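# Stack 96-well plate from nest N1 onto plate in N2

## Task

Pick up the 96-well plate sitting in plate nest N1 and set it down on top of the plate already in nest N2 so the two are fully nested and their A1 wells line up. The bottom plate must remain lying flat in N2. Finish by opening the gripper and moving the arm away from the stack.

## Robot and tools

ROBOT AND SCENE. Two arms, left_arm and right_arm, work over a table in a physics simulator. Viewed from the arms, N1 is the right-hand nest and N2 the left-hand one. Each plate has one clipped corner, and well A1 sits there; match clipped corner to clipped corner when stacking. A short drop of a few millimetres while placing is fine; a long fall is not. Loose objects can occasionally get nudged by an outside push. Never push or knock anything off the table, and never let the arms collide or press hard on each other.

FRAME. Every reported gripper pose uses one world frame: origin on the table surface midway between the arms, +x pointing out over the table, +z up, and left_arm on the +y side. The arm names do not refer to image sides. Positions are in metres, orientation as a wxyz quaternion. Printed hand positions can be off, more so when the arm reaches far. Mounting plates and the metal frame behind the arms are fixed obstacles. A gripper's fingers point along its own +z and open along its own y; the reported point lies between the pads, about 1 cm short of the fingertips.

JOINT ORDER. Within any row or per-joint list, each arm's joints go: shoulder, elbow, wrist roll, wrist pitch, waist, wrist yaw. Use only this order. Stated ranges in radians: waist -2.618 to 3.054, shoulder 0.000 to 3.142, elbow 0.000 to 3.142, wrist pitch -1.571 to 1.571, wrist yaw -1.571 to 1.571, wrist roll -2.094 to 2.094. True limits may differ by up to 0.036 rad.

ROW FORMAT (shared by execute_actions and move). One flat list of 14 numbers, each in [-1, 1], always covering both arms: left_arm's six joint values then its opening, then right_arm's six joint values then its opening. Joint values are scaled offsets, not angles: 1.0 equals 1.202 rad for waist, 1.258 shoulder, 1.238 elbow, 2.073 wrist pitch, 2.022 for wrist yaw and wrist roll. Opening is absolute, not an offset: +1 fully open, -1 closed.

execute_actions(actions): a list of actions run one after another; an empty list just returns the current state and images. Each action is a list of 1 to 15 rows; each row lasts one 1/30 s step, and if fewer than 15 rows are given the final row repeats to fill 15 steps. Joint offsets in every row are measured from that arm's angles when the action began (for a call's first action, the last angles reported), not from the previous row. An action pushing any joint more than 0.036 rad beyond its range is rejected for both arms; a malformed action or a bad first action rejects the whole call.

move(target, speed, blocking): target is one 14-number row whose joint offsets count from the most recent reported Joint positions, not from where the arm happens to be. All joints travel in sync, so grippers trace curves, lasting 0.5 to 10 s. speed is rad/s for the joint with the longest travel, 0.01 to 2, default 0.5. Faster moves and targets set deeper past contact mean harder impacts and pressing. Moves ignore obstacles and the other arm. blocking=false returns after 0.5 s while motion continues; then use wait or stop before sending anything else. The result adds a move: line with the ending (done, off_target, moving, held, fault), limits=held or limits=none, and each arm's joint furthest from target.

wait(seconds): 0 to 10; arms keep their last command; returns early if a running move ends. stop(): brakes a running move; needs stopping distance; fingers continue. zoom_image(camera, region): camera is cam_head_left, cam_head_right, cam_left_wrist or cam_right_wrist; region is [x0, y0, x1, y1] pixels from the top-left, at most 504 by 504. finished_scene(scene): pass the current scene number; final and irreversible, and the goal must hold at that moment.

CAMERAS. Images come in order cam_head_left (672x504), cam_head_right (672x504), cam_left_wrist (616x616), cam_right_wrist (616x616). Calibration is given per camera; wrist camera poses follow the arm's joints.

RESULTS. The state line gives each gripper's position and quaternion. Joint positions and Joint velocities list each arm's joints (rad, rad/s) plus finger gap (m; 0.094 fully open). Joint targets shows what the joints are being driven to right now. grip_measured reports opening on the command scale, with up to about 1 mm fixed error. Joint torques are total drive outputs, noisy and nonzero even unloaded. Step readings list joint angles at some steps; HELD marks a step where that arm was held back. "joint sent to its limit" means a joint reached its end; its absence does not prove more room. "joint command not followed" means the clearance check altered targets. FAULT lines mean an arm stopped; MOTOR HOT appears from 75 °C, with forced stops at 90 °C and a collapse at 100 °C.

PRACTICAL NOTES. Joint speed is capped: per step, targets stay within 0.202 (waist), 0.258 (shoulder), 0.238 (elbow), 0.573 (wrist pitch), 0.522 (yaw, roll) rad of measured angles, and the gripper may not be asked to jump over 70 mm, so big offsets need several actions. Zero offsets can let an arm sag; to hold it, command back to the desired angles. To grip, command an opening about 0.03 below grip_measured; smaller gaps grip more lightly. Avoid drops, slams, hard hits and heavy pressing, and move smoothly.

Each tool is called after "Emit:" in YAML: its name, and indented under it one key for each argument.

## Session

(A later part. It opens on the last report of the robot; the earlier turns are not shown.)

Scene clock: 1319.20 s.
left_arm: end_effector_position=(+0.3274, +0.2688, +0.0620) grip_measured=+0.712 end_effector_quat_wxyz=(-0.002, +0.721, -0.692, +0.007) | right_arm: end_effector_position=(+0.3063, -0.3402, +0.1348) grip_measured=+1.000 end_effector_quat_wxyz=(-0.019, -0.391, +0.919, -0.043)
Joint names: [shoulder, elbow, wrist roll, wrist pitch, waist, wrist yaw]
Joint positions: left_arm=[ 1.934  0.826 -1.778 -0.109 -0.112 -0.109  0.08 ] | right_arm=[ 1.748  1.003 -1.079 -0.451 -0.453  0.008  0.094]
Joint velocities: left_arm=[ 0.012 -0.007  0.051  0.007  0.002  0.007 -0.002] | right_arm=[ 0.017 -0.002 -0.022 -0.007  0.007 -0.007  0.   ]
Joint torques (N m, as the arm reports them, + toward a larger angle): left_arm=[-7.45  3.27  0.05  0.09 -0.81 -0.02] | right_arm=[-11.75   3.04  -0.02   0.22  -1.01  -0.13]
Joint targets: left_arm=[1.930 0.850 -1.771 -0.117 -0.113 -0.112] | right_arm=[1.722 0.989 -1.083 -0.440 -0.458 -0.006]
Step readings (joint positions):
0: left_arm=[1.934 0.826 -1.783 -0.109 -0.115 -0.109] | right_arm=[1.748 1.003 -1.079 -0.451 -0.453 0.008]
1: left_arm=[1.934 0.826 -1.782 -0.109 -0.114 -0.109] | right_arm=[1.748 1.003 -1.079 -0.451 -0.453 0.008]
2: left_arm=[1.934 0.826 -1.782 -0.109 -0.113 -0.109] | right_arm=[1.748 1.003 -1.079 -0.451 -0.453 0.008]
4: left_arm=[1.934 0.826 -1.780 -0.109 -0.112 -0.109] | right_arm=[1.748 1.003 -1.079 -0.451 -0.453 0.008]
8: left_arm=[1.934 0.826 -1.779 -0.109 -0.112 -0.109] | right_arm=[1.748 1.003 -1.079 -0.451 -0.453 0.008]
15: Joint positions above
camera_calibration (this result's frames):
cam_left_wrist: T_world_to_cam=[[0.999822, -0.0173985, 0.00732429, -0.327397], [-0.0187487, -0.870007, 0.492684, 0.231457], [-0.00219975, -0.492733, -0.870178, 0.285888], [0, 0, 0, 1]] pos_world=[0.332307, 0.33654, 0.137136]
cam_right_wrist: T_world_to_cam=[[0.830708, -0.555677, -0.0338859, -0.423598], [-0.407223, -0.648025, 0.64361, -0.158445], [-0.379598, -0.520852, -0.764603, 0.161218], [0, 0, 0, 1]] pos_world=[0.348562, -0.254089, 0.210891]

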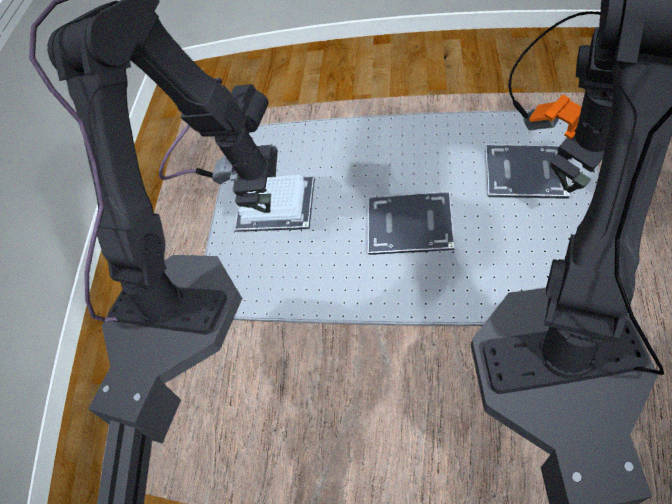

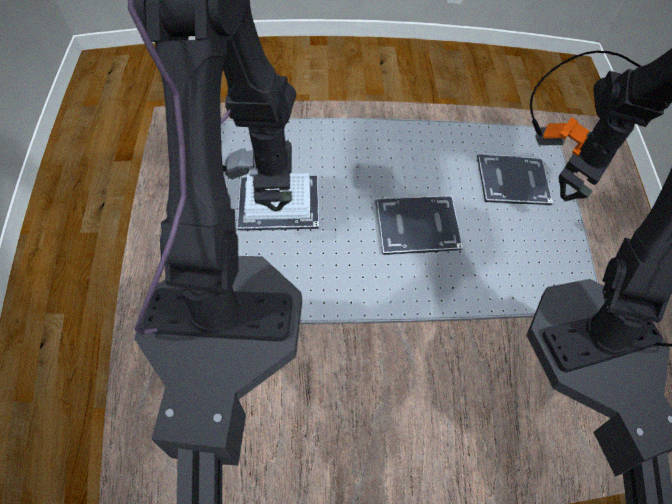

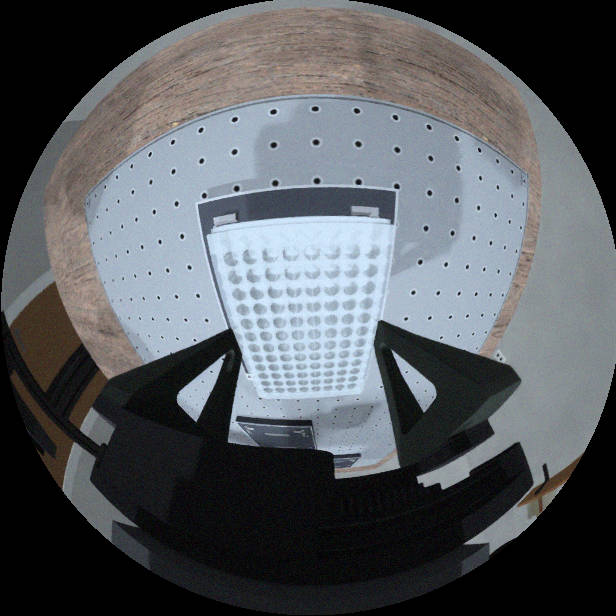

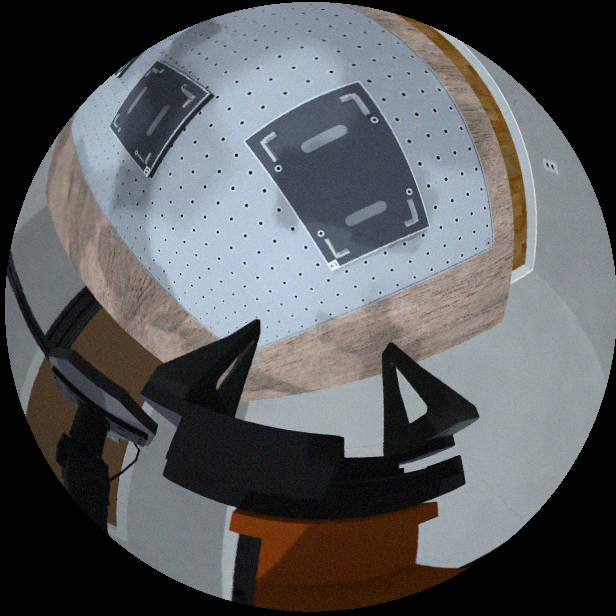

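Emit:
execute_actions:
  actions:
    - [[-0.003,0.0194,0.002,-0.004,-0.0005,-0.0015,0.72,-0.0207,-0.0113,-0.002,0.0053,-0.004,-0.007,1],[-0.003,0.0194,0.002,-0.004,-0.0005,-0.0015,0.72,-0.0207,-0.0113,-0.002,0.0053,-0.004,-0.007,1],[-0.003,0.0194,0.002,-0.004,-0.0005,-0.0015,0.72,-0.0207,-0.0113,-0.002,0.0053,-0.004,-0.007,1],[-0.003,0.0194,0.002,-0.004,-0.0005,-0.0015,0.72,-0.0207,-0.0113,-0.002,0.0053,-0.004,-0.007,1],[-0.003,0.0194,0.002,-0.004,-0.0005,-0.0015,0.745,-0.0207,-0.0113,-0.002,0.0053,-0.004,-0.007,1]]

Emit:
move:
  target: [-0.003,0.0194,0.002,-0.0165,-0.0005,-0.0015,0.745,-0.0207,-0.0113,-0.002,0.0053,-0.004,-0.007,1]
  speed: 0.02

Scene clock: 1335.83 s.
left_arm: end_effector_position=(+0.3274, +0.2688, +0.0620) grip_measured=+0.747 end_effector_quat_wxyz=(-0.002, +0.721, -0.692, +0.007) | right_arm: end_effector_position=(+0.3063, -0.3401, +0.1348) grip_measured=+1.000 end_effector_quat_wxyz=(-0.019, -0.391, +0.919, -0.043)
Joint names: [shoulder, elbow, wrist roll, wrist pitch, waist, wrist yaw]
Joint positions: left_arm=[ 1.934  0.826 -1.778 -0.109 -0.112 -0.109  0.082] | right_arm=[ 1.748  1.003 -1.079 -0.451 -0.453  0.008  0.094]
Joint velocities: left_arm=[-0.002 -0.032 -0.081 -0.007 -0.017  0.007 -0.001] | right_arm=[-0.007 -0.012 -0.007 -0.022  0.007 -0.037  0.   ]
Joint torques (N m, as the arm reports them, + toward a larger angle): left_arm=[-7.45  3.28  0.03  0.09 -0.84 -0.01] | right_arm=[-11.74   3.05  -0.03   0.21  -1.    -0.13]
Joint targets: left_arm=[1.930 0.850 -1.774 -0.117 -0.113 -0.112] | right_arm=[1.722 0.989 -1.083 -0.440 -0.458 -0.006]
Step readings (joint positions):
0: left_arm=[1.934 0.826 -1.778 -0.109 -0.112 -0.109] | right_arm=[1.748 1.003 -1.079 -0.451 -0.453 0.008]
1: left_arm=[1.934 0.826 -1.778 -0.109 -0.112 -0.109] | right_arm=[1.748 1.003 -1.079 -0.451 -0.453 0.008]
2: left_arm=[1.934 0.826 -1.778 -0.109 -0.112 -0.109] | right_arm=[1.748 1.003 -1.079 -0.451 -0.453 0.008]
4: left_arm=[1.934 0.826 -1.778 -0.109 -0.112 -0.109] | right_arm=[1.748 1.003 -1.079 -0.451 -0.453 0.008]
8: left_arm=[1.934 0.826 -1.778 -0.109 -0.112 -0.109] | right_arm=[1.748 1.003 -1.079 -0.451 -0.453 0.008]
15: Joint positions above
camera_calibration (this result's frames):
cam_left_wrist: T_world_to_cam=[[0.999822, -0.0173985, 0.00732429, -0.327397], [-0.0187487, -0.870007, 0.492684, 0.231457], [-0.00219975, -0.492733, -0.870178, 0.285888], [0, 0, 0, 1]] pos_world=[0.332307, 0.33654, 0.137136]
cam_right_wrist: T_world_to_cam=[[0.830716, -0.555656, -0.0340048, -0.423557], [-0.407282, -0.648265, 0.64333, -0.158417], [-0.379514, -0.520575, -0.764834, 0.161354], [0, 0, 0, 1]] pos_world=[0.348572, -0.254051, 0.210921]

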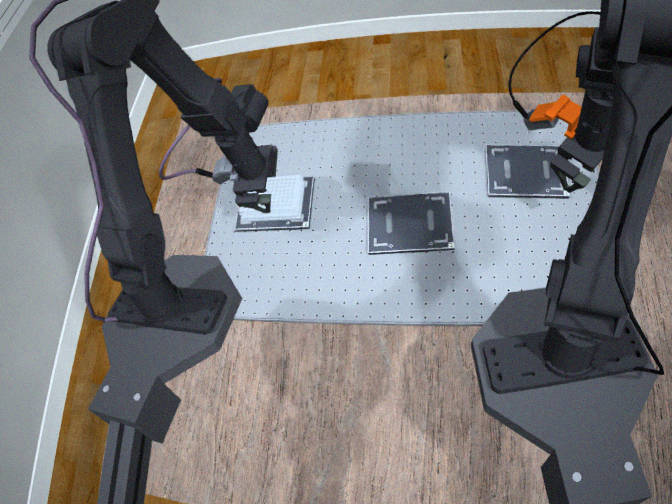

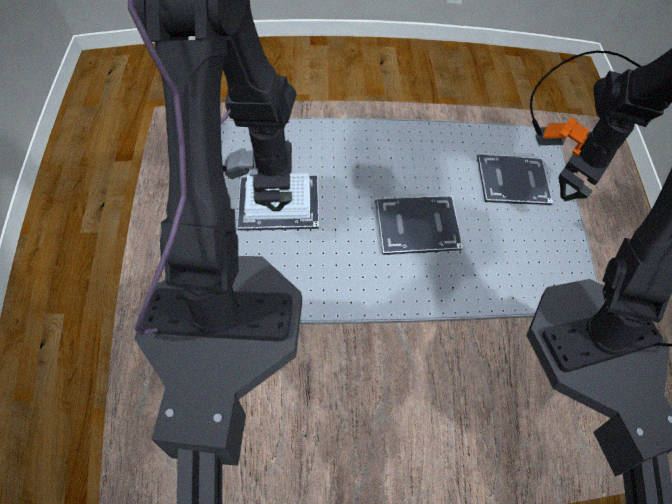

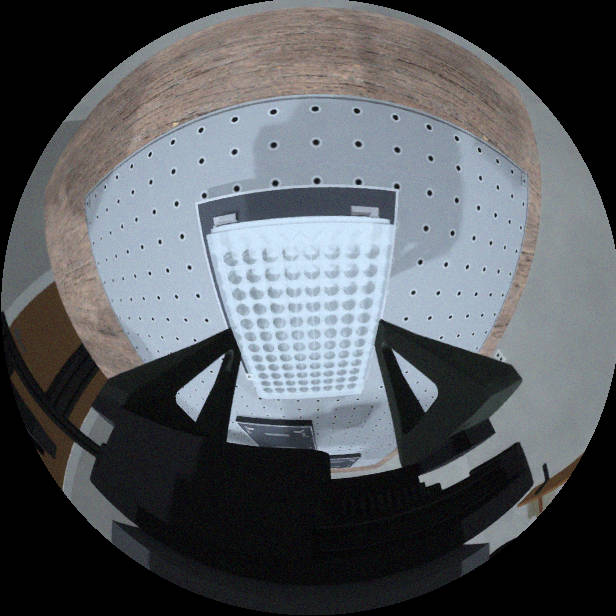

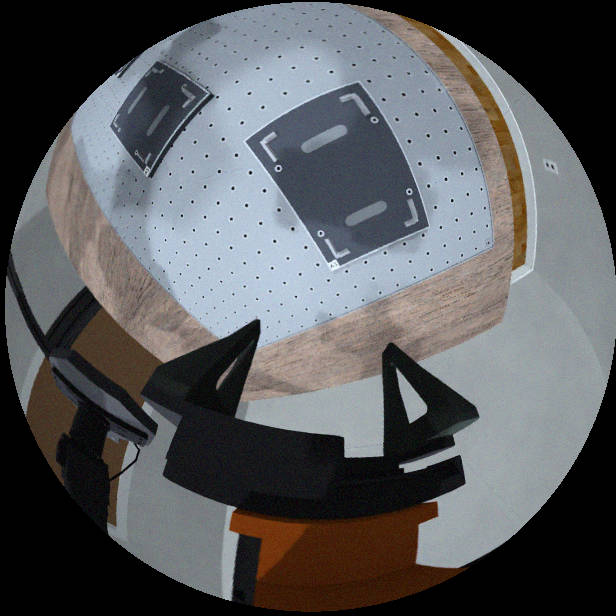

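Scene clock: 1337.77 s.
left_arm: end_effector_position=(+0.3254, +0.2692, +0.0620) grip_measured=+0.747 end_effector_quat_wxyz=(+0.000, +0.721, -0.693, +0.003) | right_arm: end_effector_position=(+0.3063, -0.3401, +0.1348) grip_measured=+1.000 end_effector_quat_wxyz=(-0.019, -0.391, +0.919, -0.043)
Joint names: [shoulder, elbow, wrist roll, wrist pitch, waist, wrist yaw]
Joint positions: left_arm=[ 1.934  0.826 -1.778 -0.117 -0.112 -0.109  0.082] | right_arm=[ 1.748  1.003 -1.079 -0.451 -0.453  0.008  0.094]
Joint velocities: left_arm=[ 0.007  0.007  0.037  0.022  0.007 -0.066 -0.001] | right_arm=[-0.007  0.002 -0.066 -0.007  0.007 -0.022  0.   ]
Joint torques (N m, as the arm reports them, + toward a larger angle): left_arm=[-7.44  3.27  0.03 -0.09 -0.84 -0.01] | right_arm=[-11.74   3.06  -0.03   0.22  -1.03  -0.13]
Joint targets: left_arm=[1.930 0.850 -1.774 -0.143 -0.113 -0.112] | right_arm=[1.722 0.989 -1.083 -0.440 -0.458 -0.006]
move: off_target (left_arm, right_arm); limits=none; left_arm: farthest joint: the wrist pitch, 0.026 radians from its target (0.034 radians at the start); right_arm: farthest joint: the shoulder, 0.026 radians from its target (0.026 radians at the start)
camera_calibration (this result's frames):
cam_left_wrist: T_world_to_cam=[[0.999832, -0.0183036, -0.000546069, -0.324707], [-0.0156702, -0.870647, 0.491659, 0.23095], [-0.00947459, -0.491568, -0.870788, 0.288123], [0, 0, 0, 1]] pos_world=[0.331002, 0.336765, 0.137168]
cam_right_wrist: T_world_to_cam=[[0.830716, -0.555656, -0.0340048, -0.423557], [-0.407282, -0.648265, 0.64333, -0.158417], [-0.379514, -0.520575, -0.764834, 0.161354], [0, 0, 0, 1]] pos_world=[0.348572, -0.254051, 0.210921]

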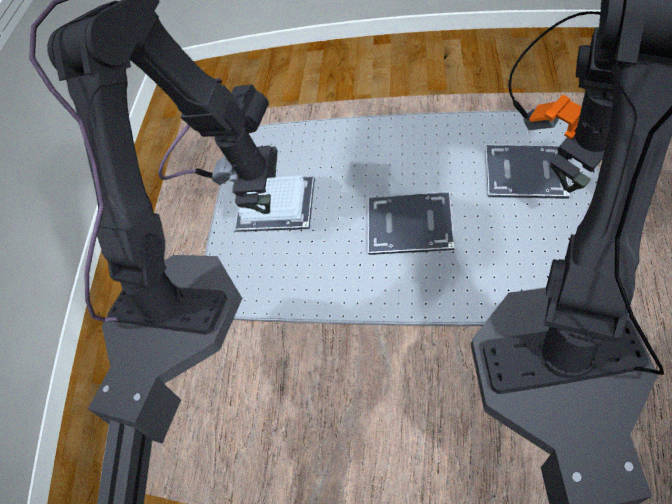

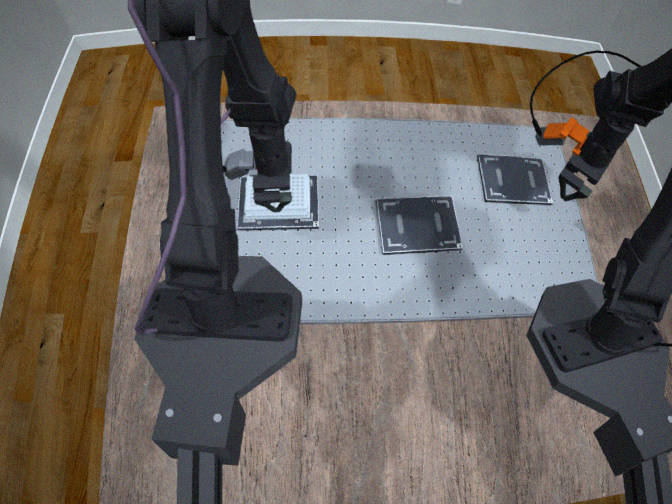

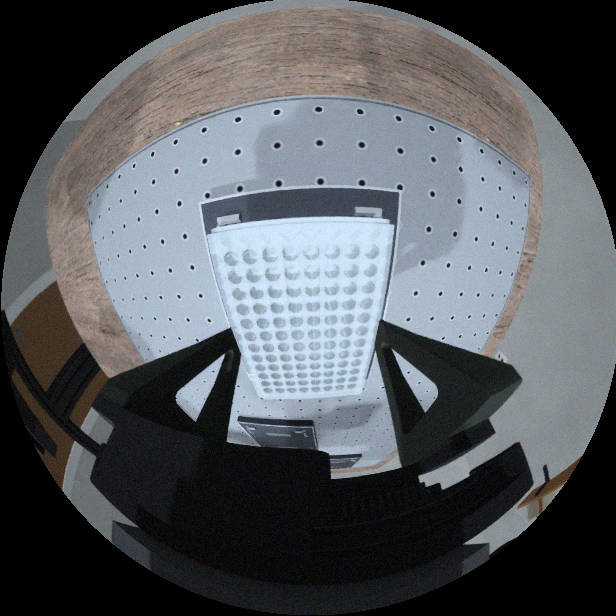

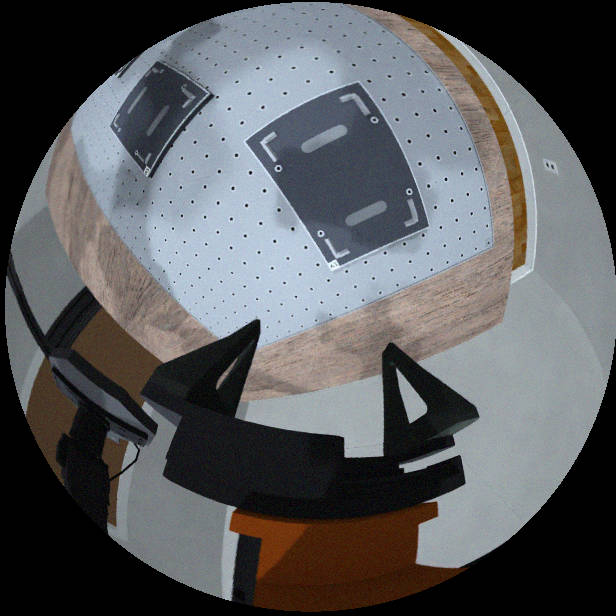

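Emit:
move:
  target: [-0.003,0.0194,0.002,-0.0175,-0.0005,-0.0015,0.745,-0.0207,-0.0113,-0.002,0.0053,-0.004,-0.007,1]
  speed: 0.02

Scene clock: 1342.23 s.
left_arm: end_effector_position=(+0.3248, +0.2693, +0.0620) grip_measured=+0.747 end_effector_quat_wxyz=(+0.001, +0.721, -0.693, +0.002) | right_arm: end_effector_position=(+0.3063, -0.3401, +0.1348) grip_measured=+1.000 end_effector_quat_wxyz=(-0.019, -0.391, +0.919, -0.043)
Joint names: [shoulder, elbow, wrist roll, wrist pitch, waist, wrist yaw]
Joint positions: left_arm=[ 1.934  0.826 -1.778 -0.12  -0.112 -0.109  0.082] | right_arm=[ 1.748  1.003 -1.079 -0.451 -0.453  0.008  0.094]
Joint velocities: left_arm=[-0.002 -0.002 -0.037 -0.022 -0.007 -0.081 -0.001] | right_arm=[-0.012  0.017 -0.007  0.007  0.002 -0.022  0.   ]
Joint torques (N m, as the arm reports them, + toward a larger angle): left_arm=[-7.44  3.26  0.04 -0.17 -0.84 -0.02] | right_arm=[-11.74   3.06  -0.02   0.22  -1.05  -0.13]
Joint targets: left_arm=[1.930 0.850 -1.774 -0.153 -0.113 -0.112] | right_arm=[1.722 0.989 -1.083 -0.440 -0.458 -0.006]
move: off_target (left_arm, right_arm); limits=none; left_arm: farthest joint: the wrist pitch, 0.034 radians from its target (0.036 radians at the start); right_arm: farthest joint: the shoulder, 0.026 radians from its target (0.026 radians at the start)
camera_calibration (this result's frames):
cam_left_wrist: T_world_to_cam=[[0.999822, -0.018603, -0.00316978, -0.323807], [-0.0146459, -0.87086, 0.491312, 0.230784], [-0.0119003, -0.491178, -0.870978, 0.288864], [0, 0, 0, 1]] pos_world=[0.330567, 0.33684, 0.137181]
cam_right_wrist: T_world_to_cam=[[0.830716, -0.555656, -0.0340048, -0.423557], [-0.407282, -0.648265, 0.64333, -0.158417], [-0.379514, -0.520575, -0.764834, 0.161354], [0, 0, 0, 1]] pos_world=[0.348572, -0.254051, 0.210921]

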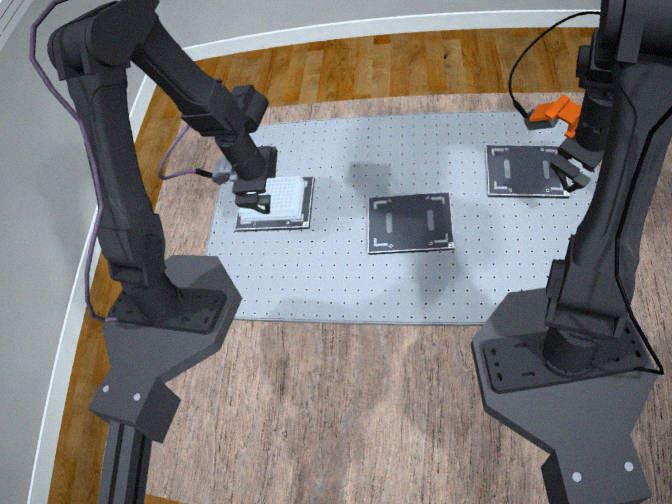

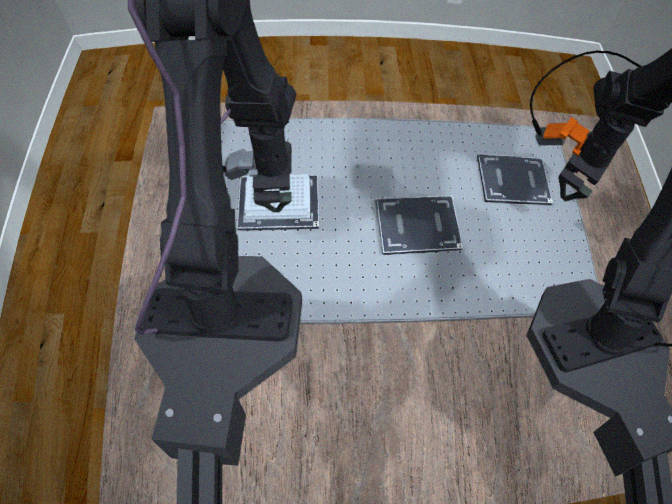

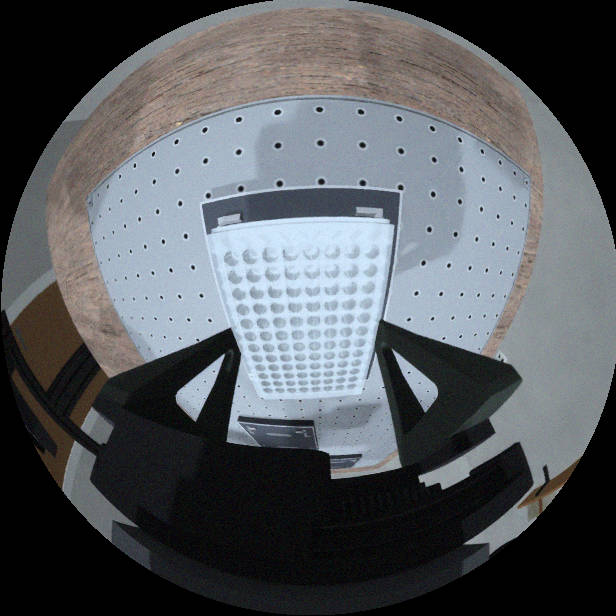

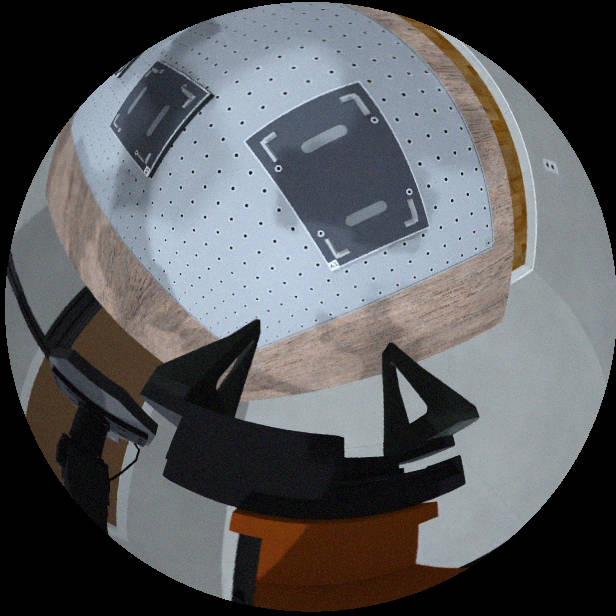

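Emit:
zoom_image:
  camera: "cam_left_wrist"
  region: [200, 210, 240, 240]

Emit:
zoom_image:
  camera: "cam_left_wrist"
  region: [360, 200, 400, 230]

Region (200, 210, 240, 240) of cam_left_wrist's 616x616 image, scaled by 12.600, with more detail than that image has; it fills the top 378 rows of this view, and the rest is white.

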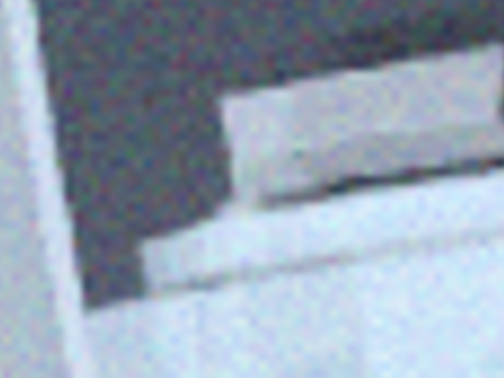

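Region (360, 200, 400, 230) of cam_left_wrist's 616x616 image, scaled by 12.600, with more detail than that image has; it fills the top 378 rows of this view, and the rest is white.

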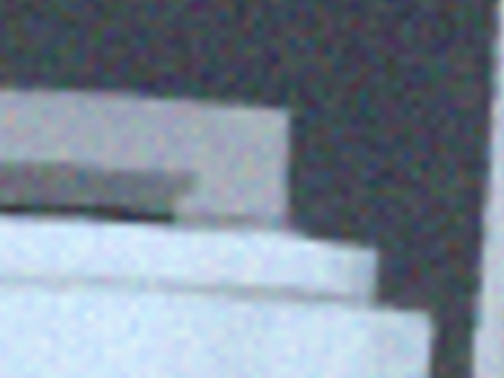

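Emit:
execute_actions:
  actions:
    - [[-0.003,0.0194,0.002,-0.022,-0.0005,-0.0015,0.745,-0.0207,-0.0113,-0.002,0.0053,-0.004,-0.007,1],[-0.003,0.0194,0.002,-0.022,-0.0005,-0.0015,0.745,-0.0207,-0.0113,-0.002,0.0053,-0.004,-0.007,1],[-0.003,0.0194,0.002,-0.012,-0.0005,-0.0015,0.745,-0.0207,-0.0113,-0.002,0.0053,-0.004,-0.007,1]]

Scene clock: 1360.03 s.
left_arm: end_effector_position=(+0.3242, +0.2694, +0.0620) grip_measured=+0.747 end_effector_quat_wxyz=(+0.002, +0.721, -0.693, +0.001) | right_arm: end_effector_position=(+0.3063, -0.3400, +0.1348) grip_measured=+1.000 end_effector_quat_wxyz=(-0.019, -0.391, +0.919, -0.043)
Joint names: [shoulder, elbow, wrist roll, wrist pitch, waist, wrist yaw]
Joint positions: left_arm=[ 1.934  0.826 -1.778 -0.122 -0.112 -0.109  0.082] | right_arm=[ 1.748  1.003 -1.079 -0.451 -0.453  0.008  0.094]
Joint velocities: left_arm=[-0.002 -0.027 -0.037 -0.051 -0.007 -0.007  0.001] | right_arm=[ 0.022 -0.002  0.022 -0.007 -0.007 -0.051  0.   ]
Joint torques (N m, as the arm reports them, + toward a larger angle): left_arm=[-7.43  3.26  0.03 -0.07 -0.83 -0.01] | right_arm=[-11.74   3.03  -0.03   0.22  -1.03  -0.13]
Joint targets: left_arm=[1.930 0.850 -1.774 -0.144 -0.113 -0.112] | right_arm=[1.722 0.989 -1.083 -0.440 -0.458 -0.006]
Step readings (joint positions):
0: left_arm=[1.934 0.826 -1.778 -0.120 -0.112 -0.109] | right_arm=[1.748 1.003 -1.079 -0.451 -0.453 0.008]
1: left_arm=[1.934 0.826 -1.778 -0.120 -0.112 -0.109] | right_arm=[1.748 1.003 -1.079 -0.451 -0.453 0.008]
2: left_arm=[1.934 0.826 -1.778 -0.122 -0.112 -0.109] | right_arm=[1.748 1.003 -1.079 -0.451 -0.453 0.008]
4: left_arm=[1.934 0.826 -1.778 -0.122 -0.112 -0.109] | right_arm=[1.748 1.003 -1.079 -0.451 -0.453 0.008]
8: left_arm=[1.934 0.826 -1.778 -0.122 -0.112 -0.109] | right_arm=[1.748 1.003 -1.079 -0.451 -0.453 0.008]
15: Joint positions above
camera_calibration (this result's frames):
cam_left_wrist: T_world_to_cam=[[0.999807, -0.0188587, -0.00541875, -0.323034], [-0.0137688, -0.871044, 0.491012, 0.230642], [-0.0139798, -0.490843, -0.871136, 0.289497], [0, 0, 0, 1]] pos_world=[0.330194, 0.336905, 0.137193]
cam_right_wrist: T_world_to_cam=[[0.830725, -0.555636, -0.0341237, -0.423516], [-0.407342, -0.648505, 0.64305, -0.158389], [-0.379431, -0.520298, -0.765064, 0.16149], [0, 0, 0, 1]] pos_world=[0.348581, -0.254014, 0.21095]

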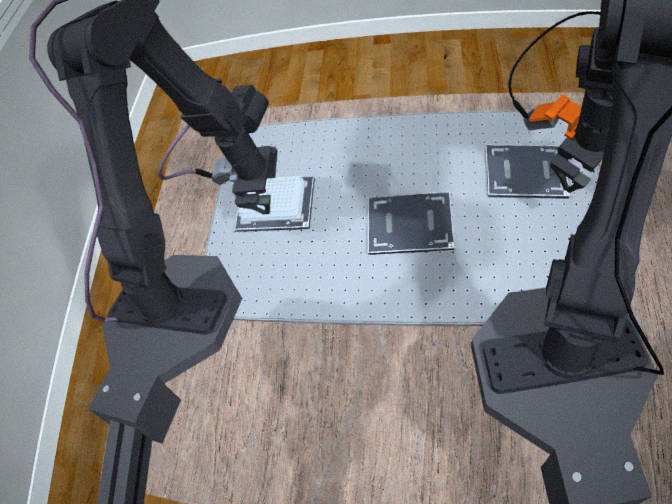

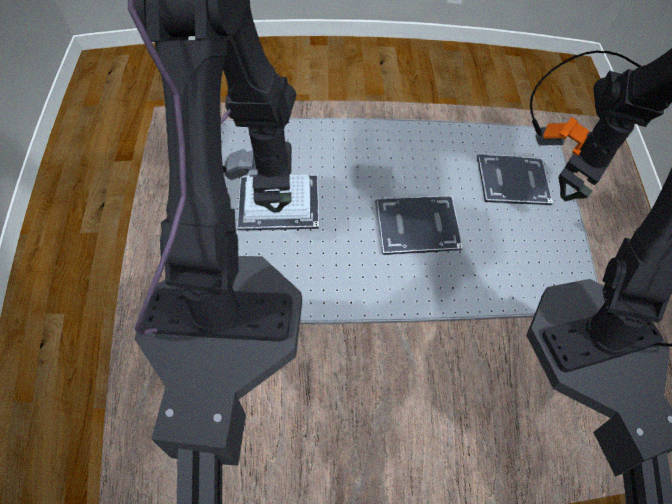

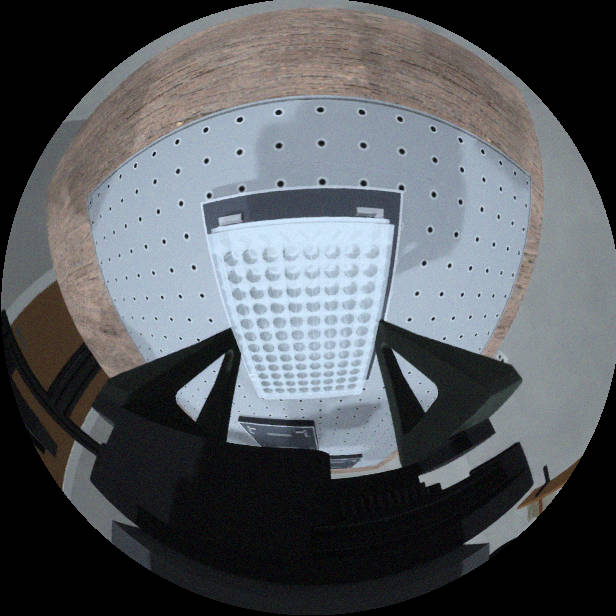

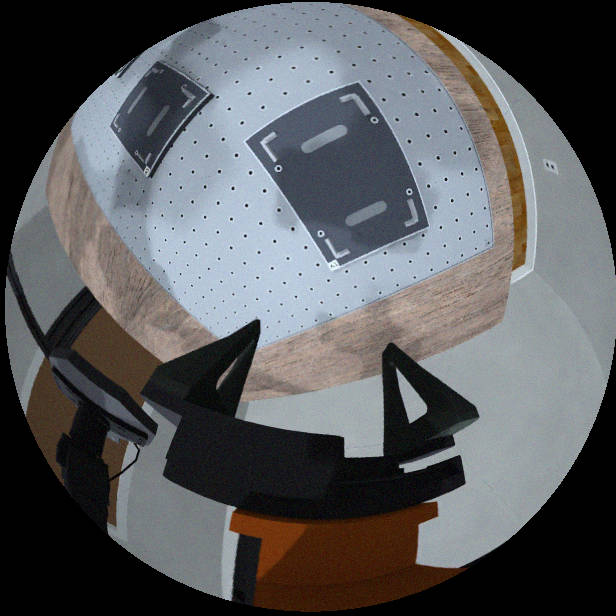

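Emit:
execute_actions:
  actions:
    - [[-0.003,0.0194,0.002,-0.022,-0.0005,-0.0015,0.745,-0.0207,-0.0113,-0.002,0.0053,-0.004,-0.007,1],[-0.003,0.0194,0.002,-0.022,-0.0005,-0.0015,0.745,-0.0207,-0.0113,-0.002,0.0053,-0.004,-0.007,1],[-0.003,0.0194,0.002,-0.012,-0.0005,-0.0015,0.745,-0.0207,-0.0113,-0.002,0.0053,-0.004,-0.007,1]]

Emit:
zoom_image:
  camera: "cam_left_wrist"
  region: [200, 210, 240, 240]

Emit:
zoom_image:
  camera: "cam_left_wrist"
  region: [360, 200, 400, 230]

Scene clock: 1364.27 s.
left_arm: end_effector_position=(+0.3239, +0.2694, +0.0620) grip_measured=+0.747 end_effector_quat_wxyz=(+0.002, +0.721, -0.693, +0.001) | right_arm: end_effector_position=(+0.3063, -0.3400, +0.1348) grip_measured=+1.000 end_effector_quat_wxyz=(-0.019, -0.391, +0.919, -0.043)
Joint names: [shoulder, elbow, wrist roll, wrist pitch, waist, wrist yaw]
Joint positions: left_arm=[ 1.934  0.826 -1.778 -0.123 -0.112 -0.109  0.082] | right_arm=[ 1.748  1.003 -1.079 -0.451 -0.453  0.008  0.094]
Joint velocities: left_arm=[-0.012  0.002 -0.022  0.022 -0.012  0.022 -0.   ] | right_arm=[-0.007  0.002 -0.051 -0.051 -0.027 -0.051  0.   ]
Joint torques (N m, as the arm reports them, + toward a larger angle): left_arm=[-7.43  3.26  0.04 -0.08 -0.84 -0.02] | right_arm=[-11.77   3.03  -0.02   0.22  -1.04  -0.13]
Joint targets: left_arm=[1.930 0.850 -1.774 -0.147 -0.113 -0.112] | right_arm=[1.722 0.989 -1.083 -0.440 -0.458 -0.006]
Step readings (joint positions):
0: left_arm=[1.934 0.826 -1.778 -0.122 -0.112 -0.109] | right_arm=[1.748 1.003 -1.079 -0.451 -0.453 0.008]
1: left_arm=[1.934 0.826 -1.778 -0.122 -0.112 -0.109] | right_arm=[1.748 1.003 -1.079 -0.451 -0.453 0.008]
2: left_arm=[1.934 0.826 -1.778 -0.123 -0.112 -0.109] | right_arm=[1.748 1.003 -1.079 -0.451 -0.453 0.008]
4: left_arm=[1.934 0.826 -1.778 -0.123 -0.112 -0.109] | right_arm=[1.748 1.003 -1.079 -0.451 -0.453 0.008]
8: left_arm=[1.934 0.826 -1.778 -0.123 -0.112 -0.109] | right_arm=[1.748 1.003 -1.079 -0.451 -0.453 0.008]
15: Joint positions above
camera_calibration (this result's frames):
cam_left_wrist: T_world_to_cam=[[0.999798, -0.0189863, -0.00654326, -0.322646], [-0.0133305, -0.871135, 0.490862, 0.230571], [-0.0150197, -0.490676, -0.871213, 0.289813], [0, 0, 0, 1]] pos_world=[0.330008, 0.336937, 0.137199]
cam_right_wrist: T_world_to_cam=[[0.830725, -0.555636, -0.0341237, -0.423516], [-0.407342, -0.648505, 0.64305, -0.158389], [-0.379431, -0.520298, -0.765064, 0.16149], [0, 0, 0, 1]] pos_world=[0.348581, -0.254014, 0.21095]

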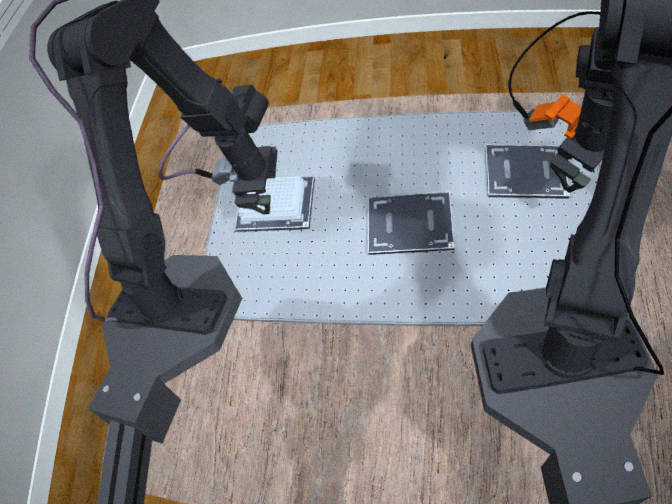

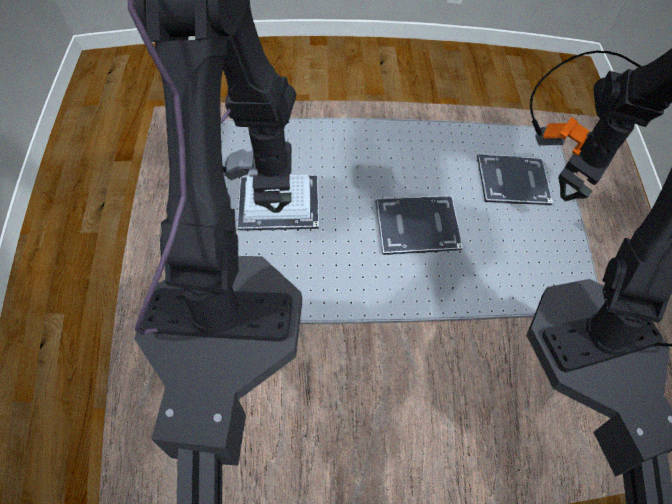

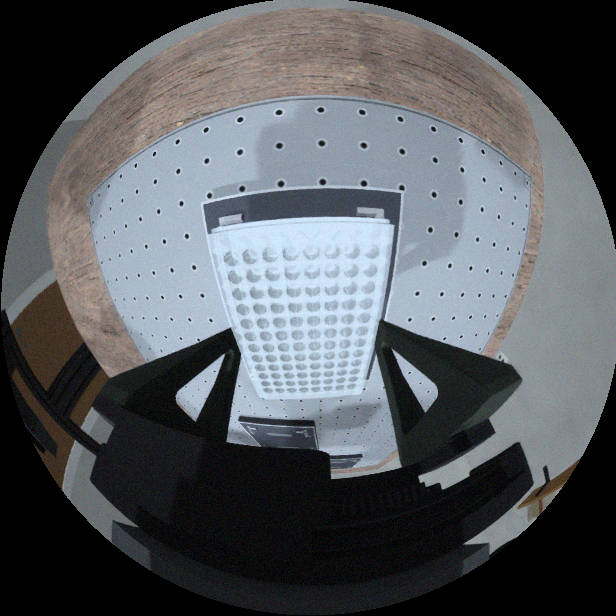

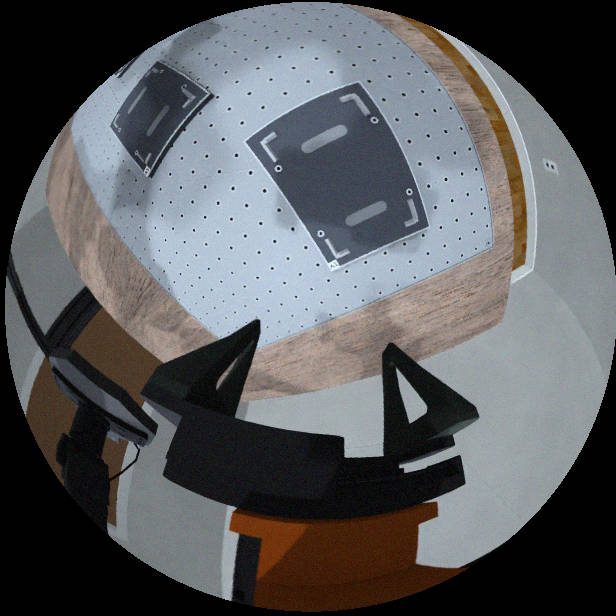

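Region (200, 210, 240, 240) of cam_left_wrist's 616x616 image, scaled by 12.600, with more detail than that image has; it fills the top 378 rows of this view, and the rest is white.

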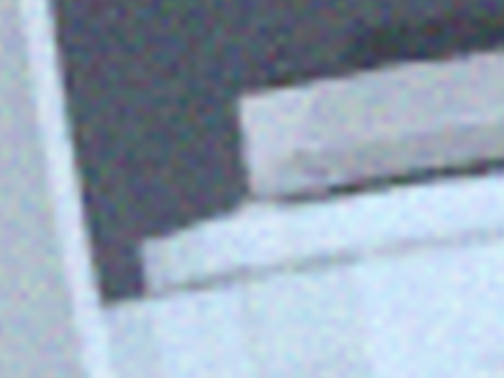

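Region (360, 200, 400, 230) of cam_left_wrist's 616x616 image, scaled by 12.600, with more detail than that image has; it fills the top 378 rows of this view, and the rest is white.

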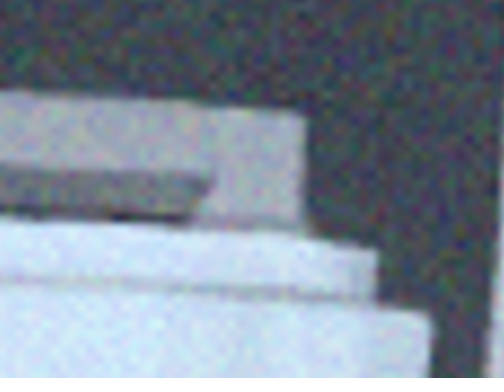

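Emit:
execute_actions:
  actions:
    - [[-0.003,0.0194,0.002,-0.023,-0.0005,-0.0015,0.745,-0.0207,-0.0113,-0.002,0.0053,-0.004,-0.007,1],[-0.003,0.0194,0.002,-0.023,-0.0005,-0.0015,0.745,-0.0207,-0.0113,-0.002,0.0053,-0.004,-0.007,1],[-0.003,0.0194,0.002,-0.012,-0.0005,-0.0015,0.745,-0.0207,-0.0113,-0.002,0.0053,-0.004,-0.007,1]]

Emit:
zoom_image:
  camera: "cam_left_wrist"
  region: [200, 210, 240, 240]

Emit:
zoom_image:
  camera: "cam_left_wrist"
  region: [360, 200, 400, 230]

Scene clock: 1369.60 s.
left_arm: end_effector_position=(+0.3237, +0.2695, +0.0620) grip_measured=+0.747 end_effector_quat_wxyz=(+0.002, +0.721, -0.693, +0.000) | right_arm: end_effector_position=(+0.3063, -0.3400, +0.1348) grip_measured=+1.000 end_effector_quat_wxyz=(-0.019, -0.391, +0.919, -0.043)
Joint names: [shoulder, elbow, wrist roll, wrist pitch, waist, wrist yaw]
Joint positions: left_arm=[ 1.934  0.826 -1.778 -0.124 -0.112 -0.109  0.082] | right_arm=[ 1.748  1.003 -1.079 -0.451 -0.453  0.008  0.094]
Joint velocities: left_arm=[-0.007 -0.002  0.037  0.007  0.002  0.037 -0.   ] | right_arm=[ 0.007 -0.007 -0.037  0.007 -0.007 -0.007  0.   ]
Joint torques (N m, as the arm reports them, + toward a larger angle): left_arm=[-7.42  3.26  0.03 -0.08 -0.83 -0.02] | right_arm=[-11.7    3.05  -0.03   0.21  -1.01  -0.13]
Joint targets: left_arm=[1.930 0.850 -1.774 -0.148 -0.113 -0.112] | right_arm=[1.722 0.989 -1.083 -0.440 -0.458 -0.006]
Step readings (joint positions):
0: left_arm=[1.934 0.826 -1.778 -0.123 -0.112 -0.109] | right_arm=[1.748 1.003 -1.079 -0.451 -0.453 0.008]
1: left_arm=[1.934 0.826 -1.778 -0.123 -0.112 -0.109] | right_arm=[1.748 1.003 -1.079 -0.451 -0.453 0.008]
2: left_arm=[1.934 0.826 -1.778 -0.124 -0.112 -0.109] | right_arm=[1.748 1.003 -1.079 -0.451 -0.453 0.008]
4: left_arm=[1.934 0.826 -1.778 -0.124 -0.112 -0.109] | right_arm=[1.748 1.003 -1.079 -0.451 -0.453 0.008]
8: left_arm=[1.934 0.826 -1.778 -0.124 -0.112 -0.109] | right_arm=[1.748 1.003 -1.079 -0.451 -0.453 0.008]
15: Joint positions above
camera_calibration (this result's frames):
cam_left_wrist: T_world_to_cam=[[0.999792, -0.0190712, -0.00729294, -0.322388], [-0.0130383, -0.871197, 0.490761, 0.230524], [-0.015713, -0.490564, -0.871264, 0.290024], [0, 0, 0, 1]] pos_world=[0.329884, 0.336959, 0.137204]
cam_right_wrist: T_world_to_cam=[[0.830725, -0.555636, -0.0341237, -0.423516], [-0.407342, -0.648505, 0.64305, -0.158389], [-0.379431, -0.520298, -0.765064, 0.16149], [0, 0, 0, 1]] pos_world=[0.348581, -0.254014, 0.21095]

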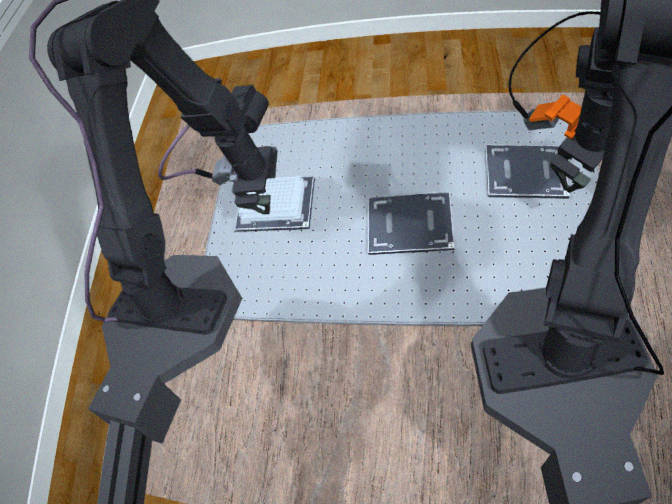

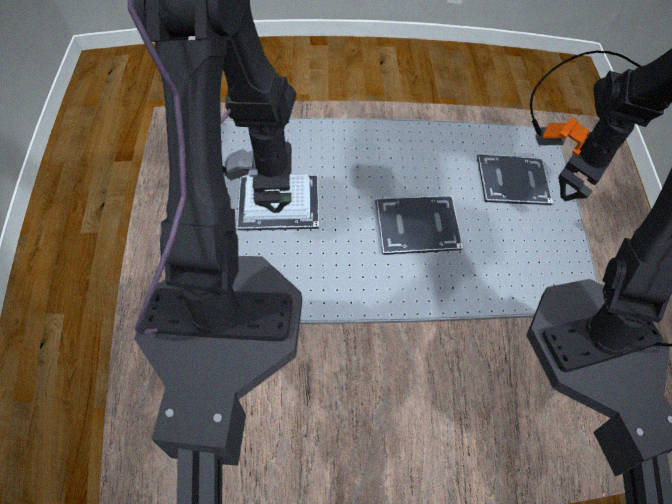

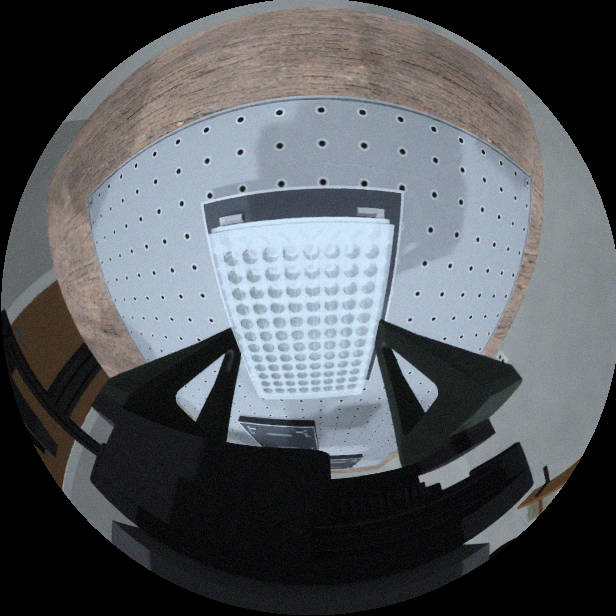

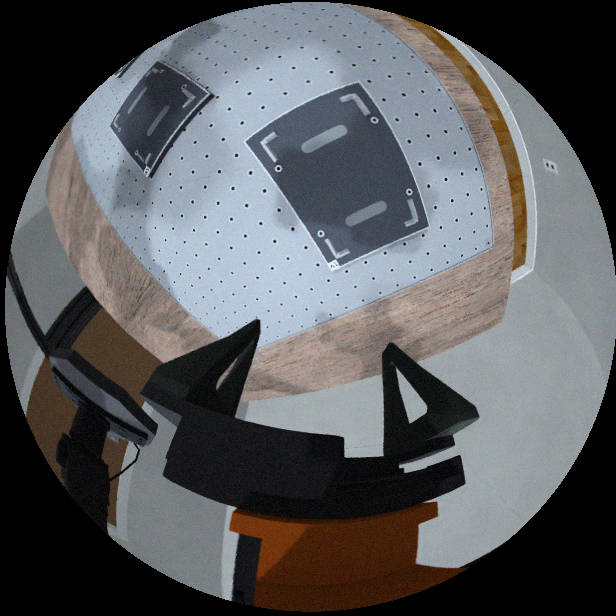

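Region (200, 210, 240, 240) of cam_left_wrist's 616x616 image, scaled by 12.600, with more detail than that image has; it fills the top 378 rows of this view, and the rest is white.

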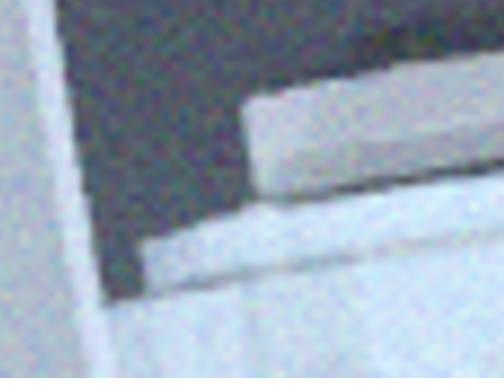

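Region (360, 200, 400, 230) of cam_left_wrist's 616x616 image, scaled by 12.600, with more detail than that image has; it fills the top 378 rows of this view, and the rest is white.

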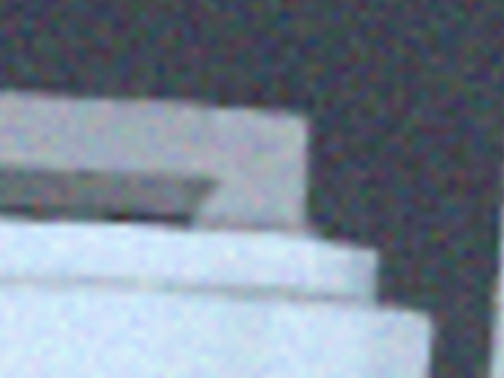

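Emit:
zoom_image:
  camera: "cam_left_wrist"
  region: [250, 200, 310, 235]

Emit:
zoom_image:
  camera: "cam_left_wrist"
  region: [300, 198, 360, 233]

Region (250, 200, 310, 235) of cam_left_wrist's 616x616 image, scaled by 8.400, with more detail than that image has; it fills the top 294 rows of this view, and the rest is white.

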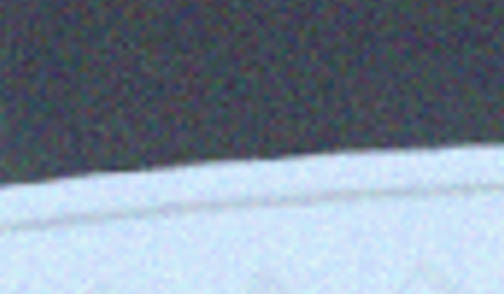

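Region (300, 198, 360, 233) of cam_left_wrist's 616x616 image, scaled by 8.400, with more detail than that image has; it fills the top 294 rows of this view, and the rest is white.

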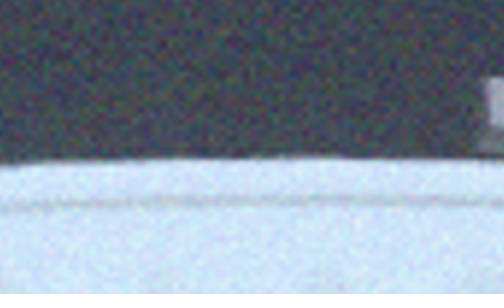

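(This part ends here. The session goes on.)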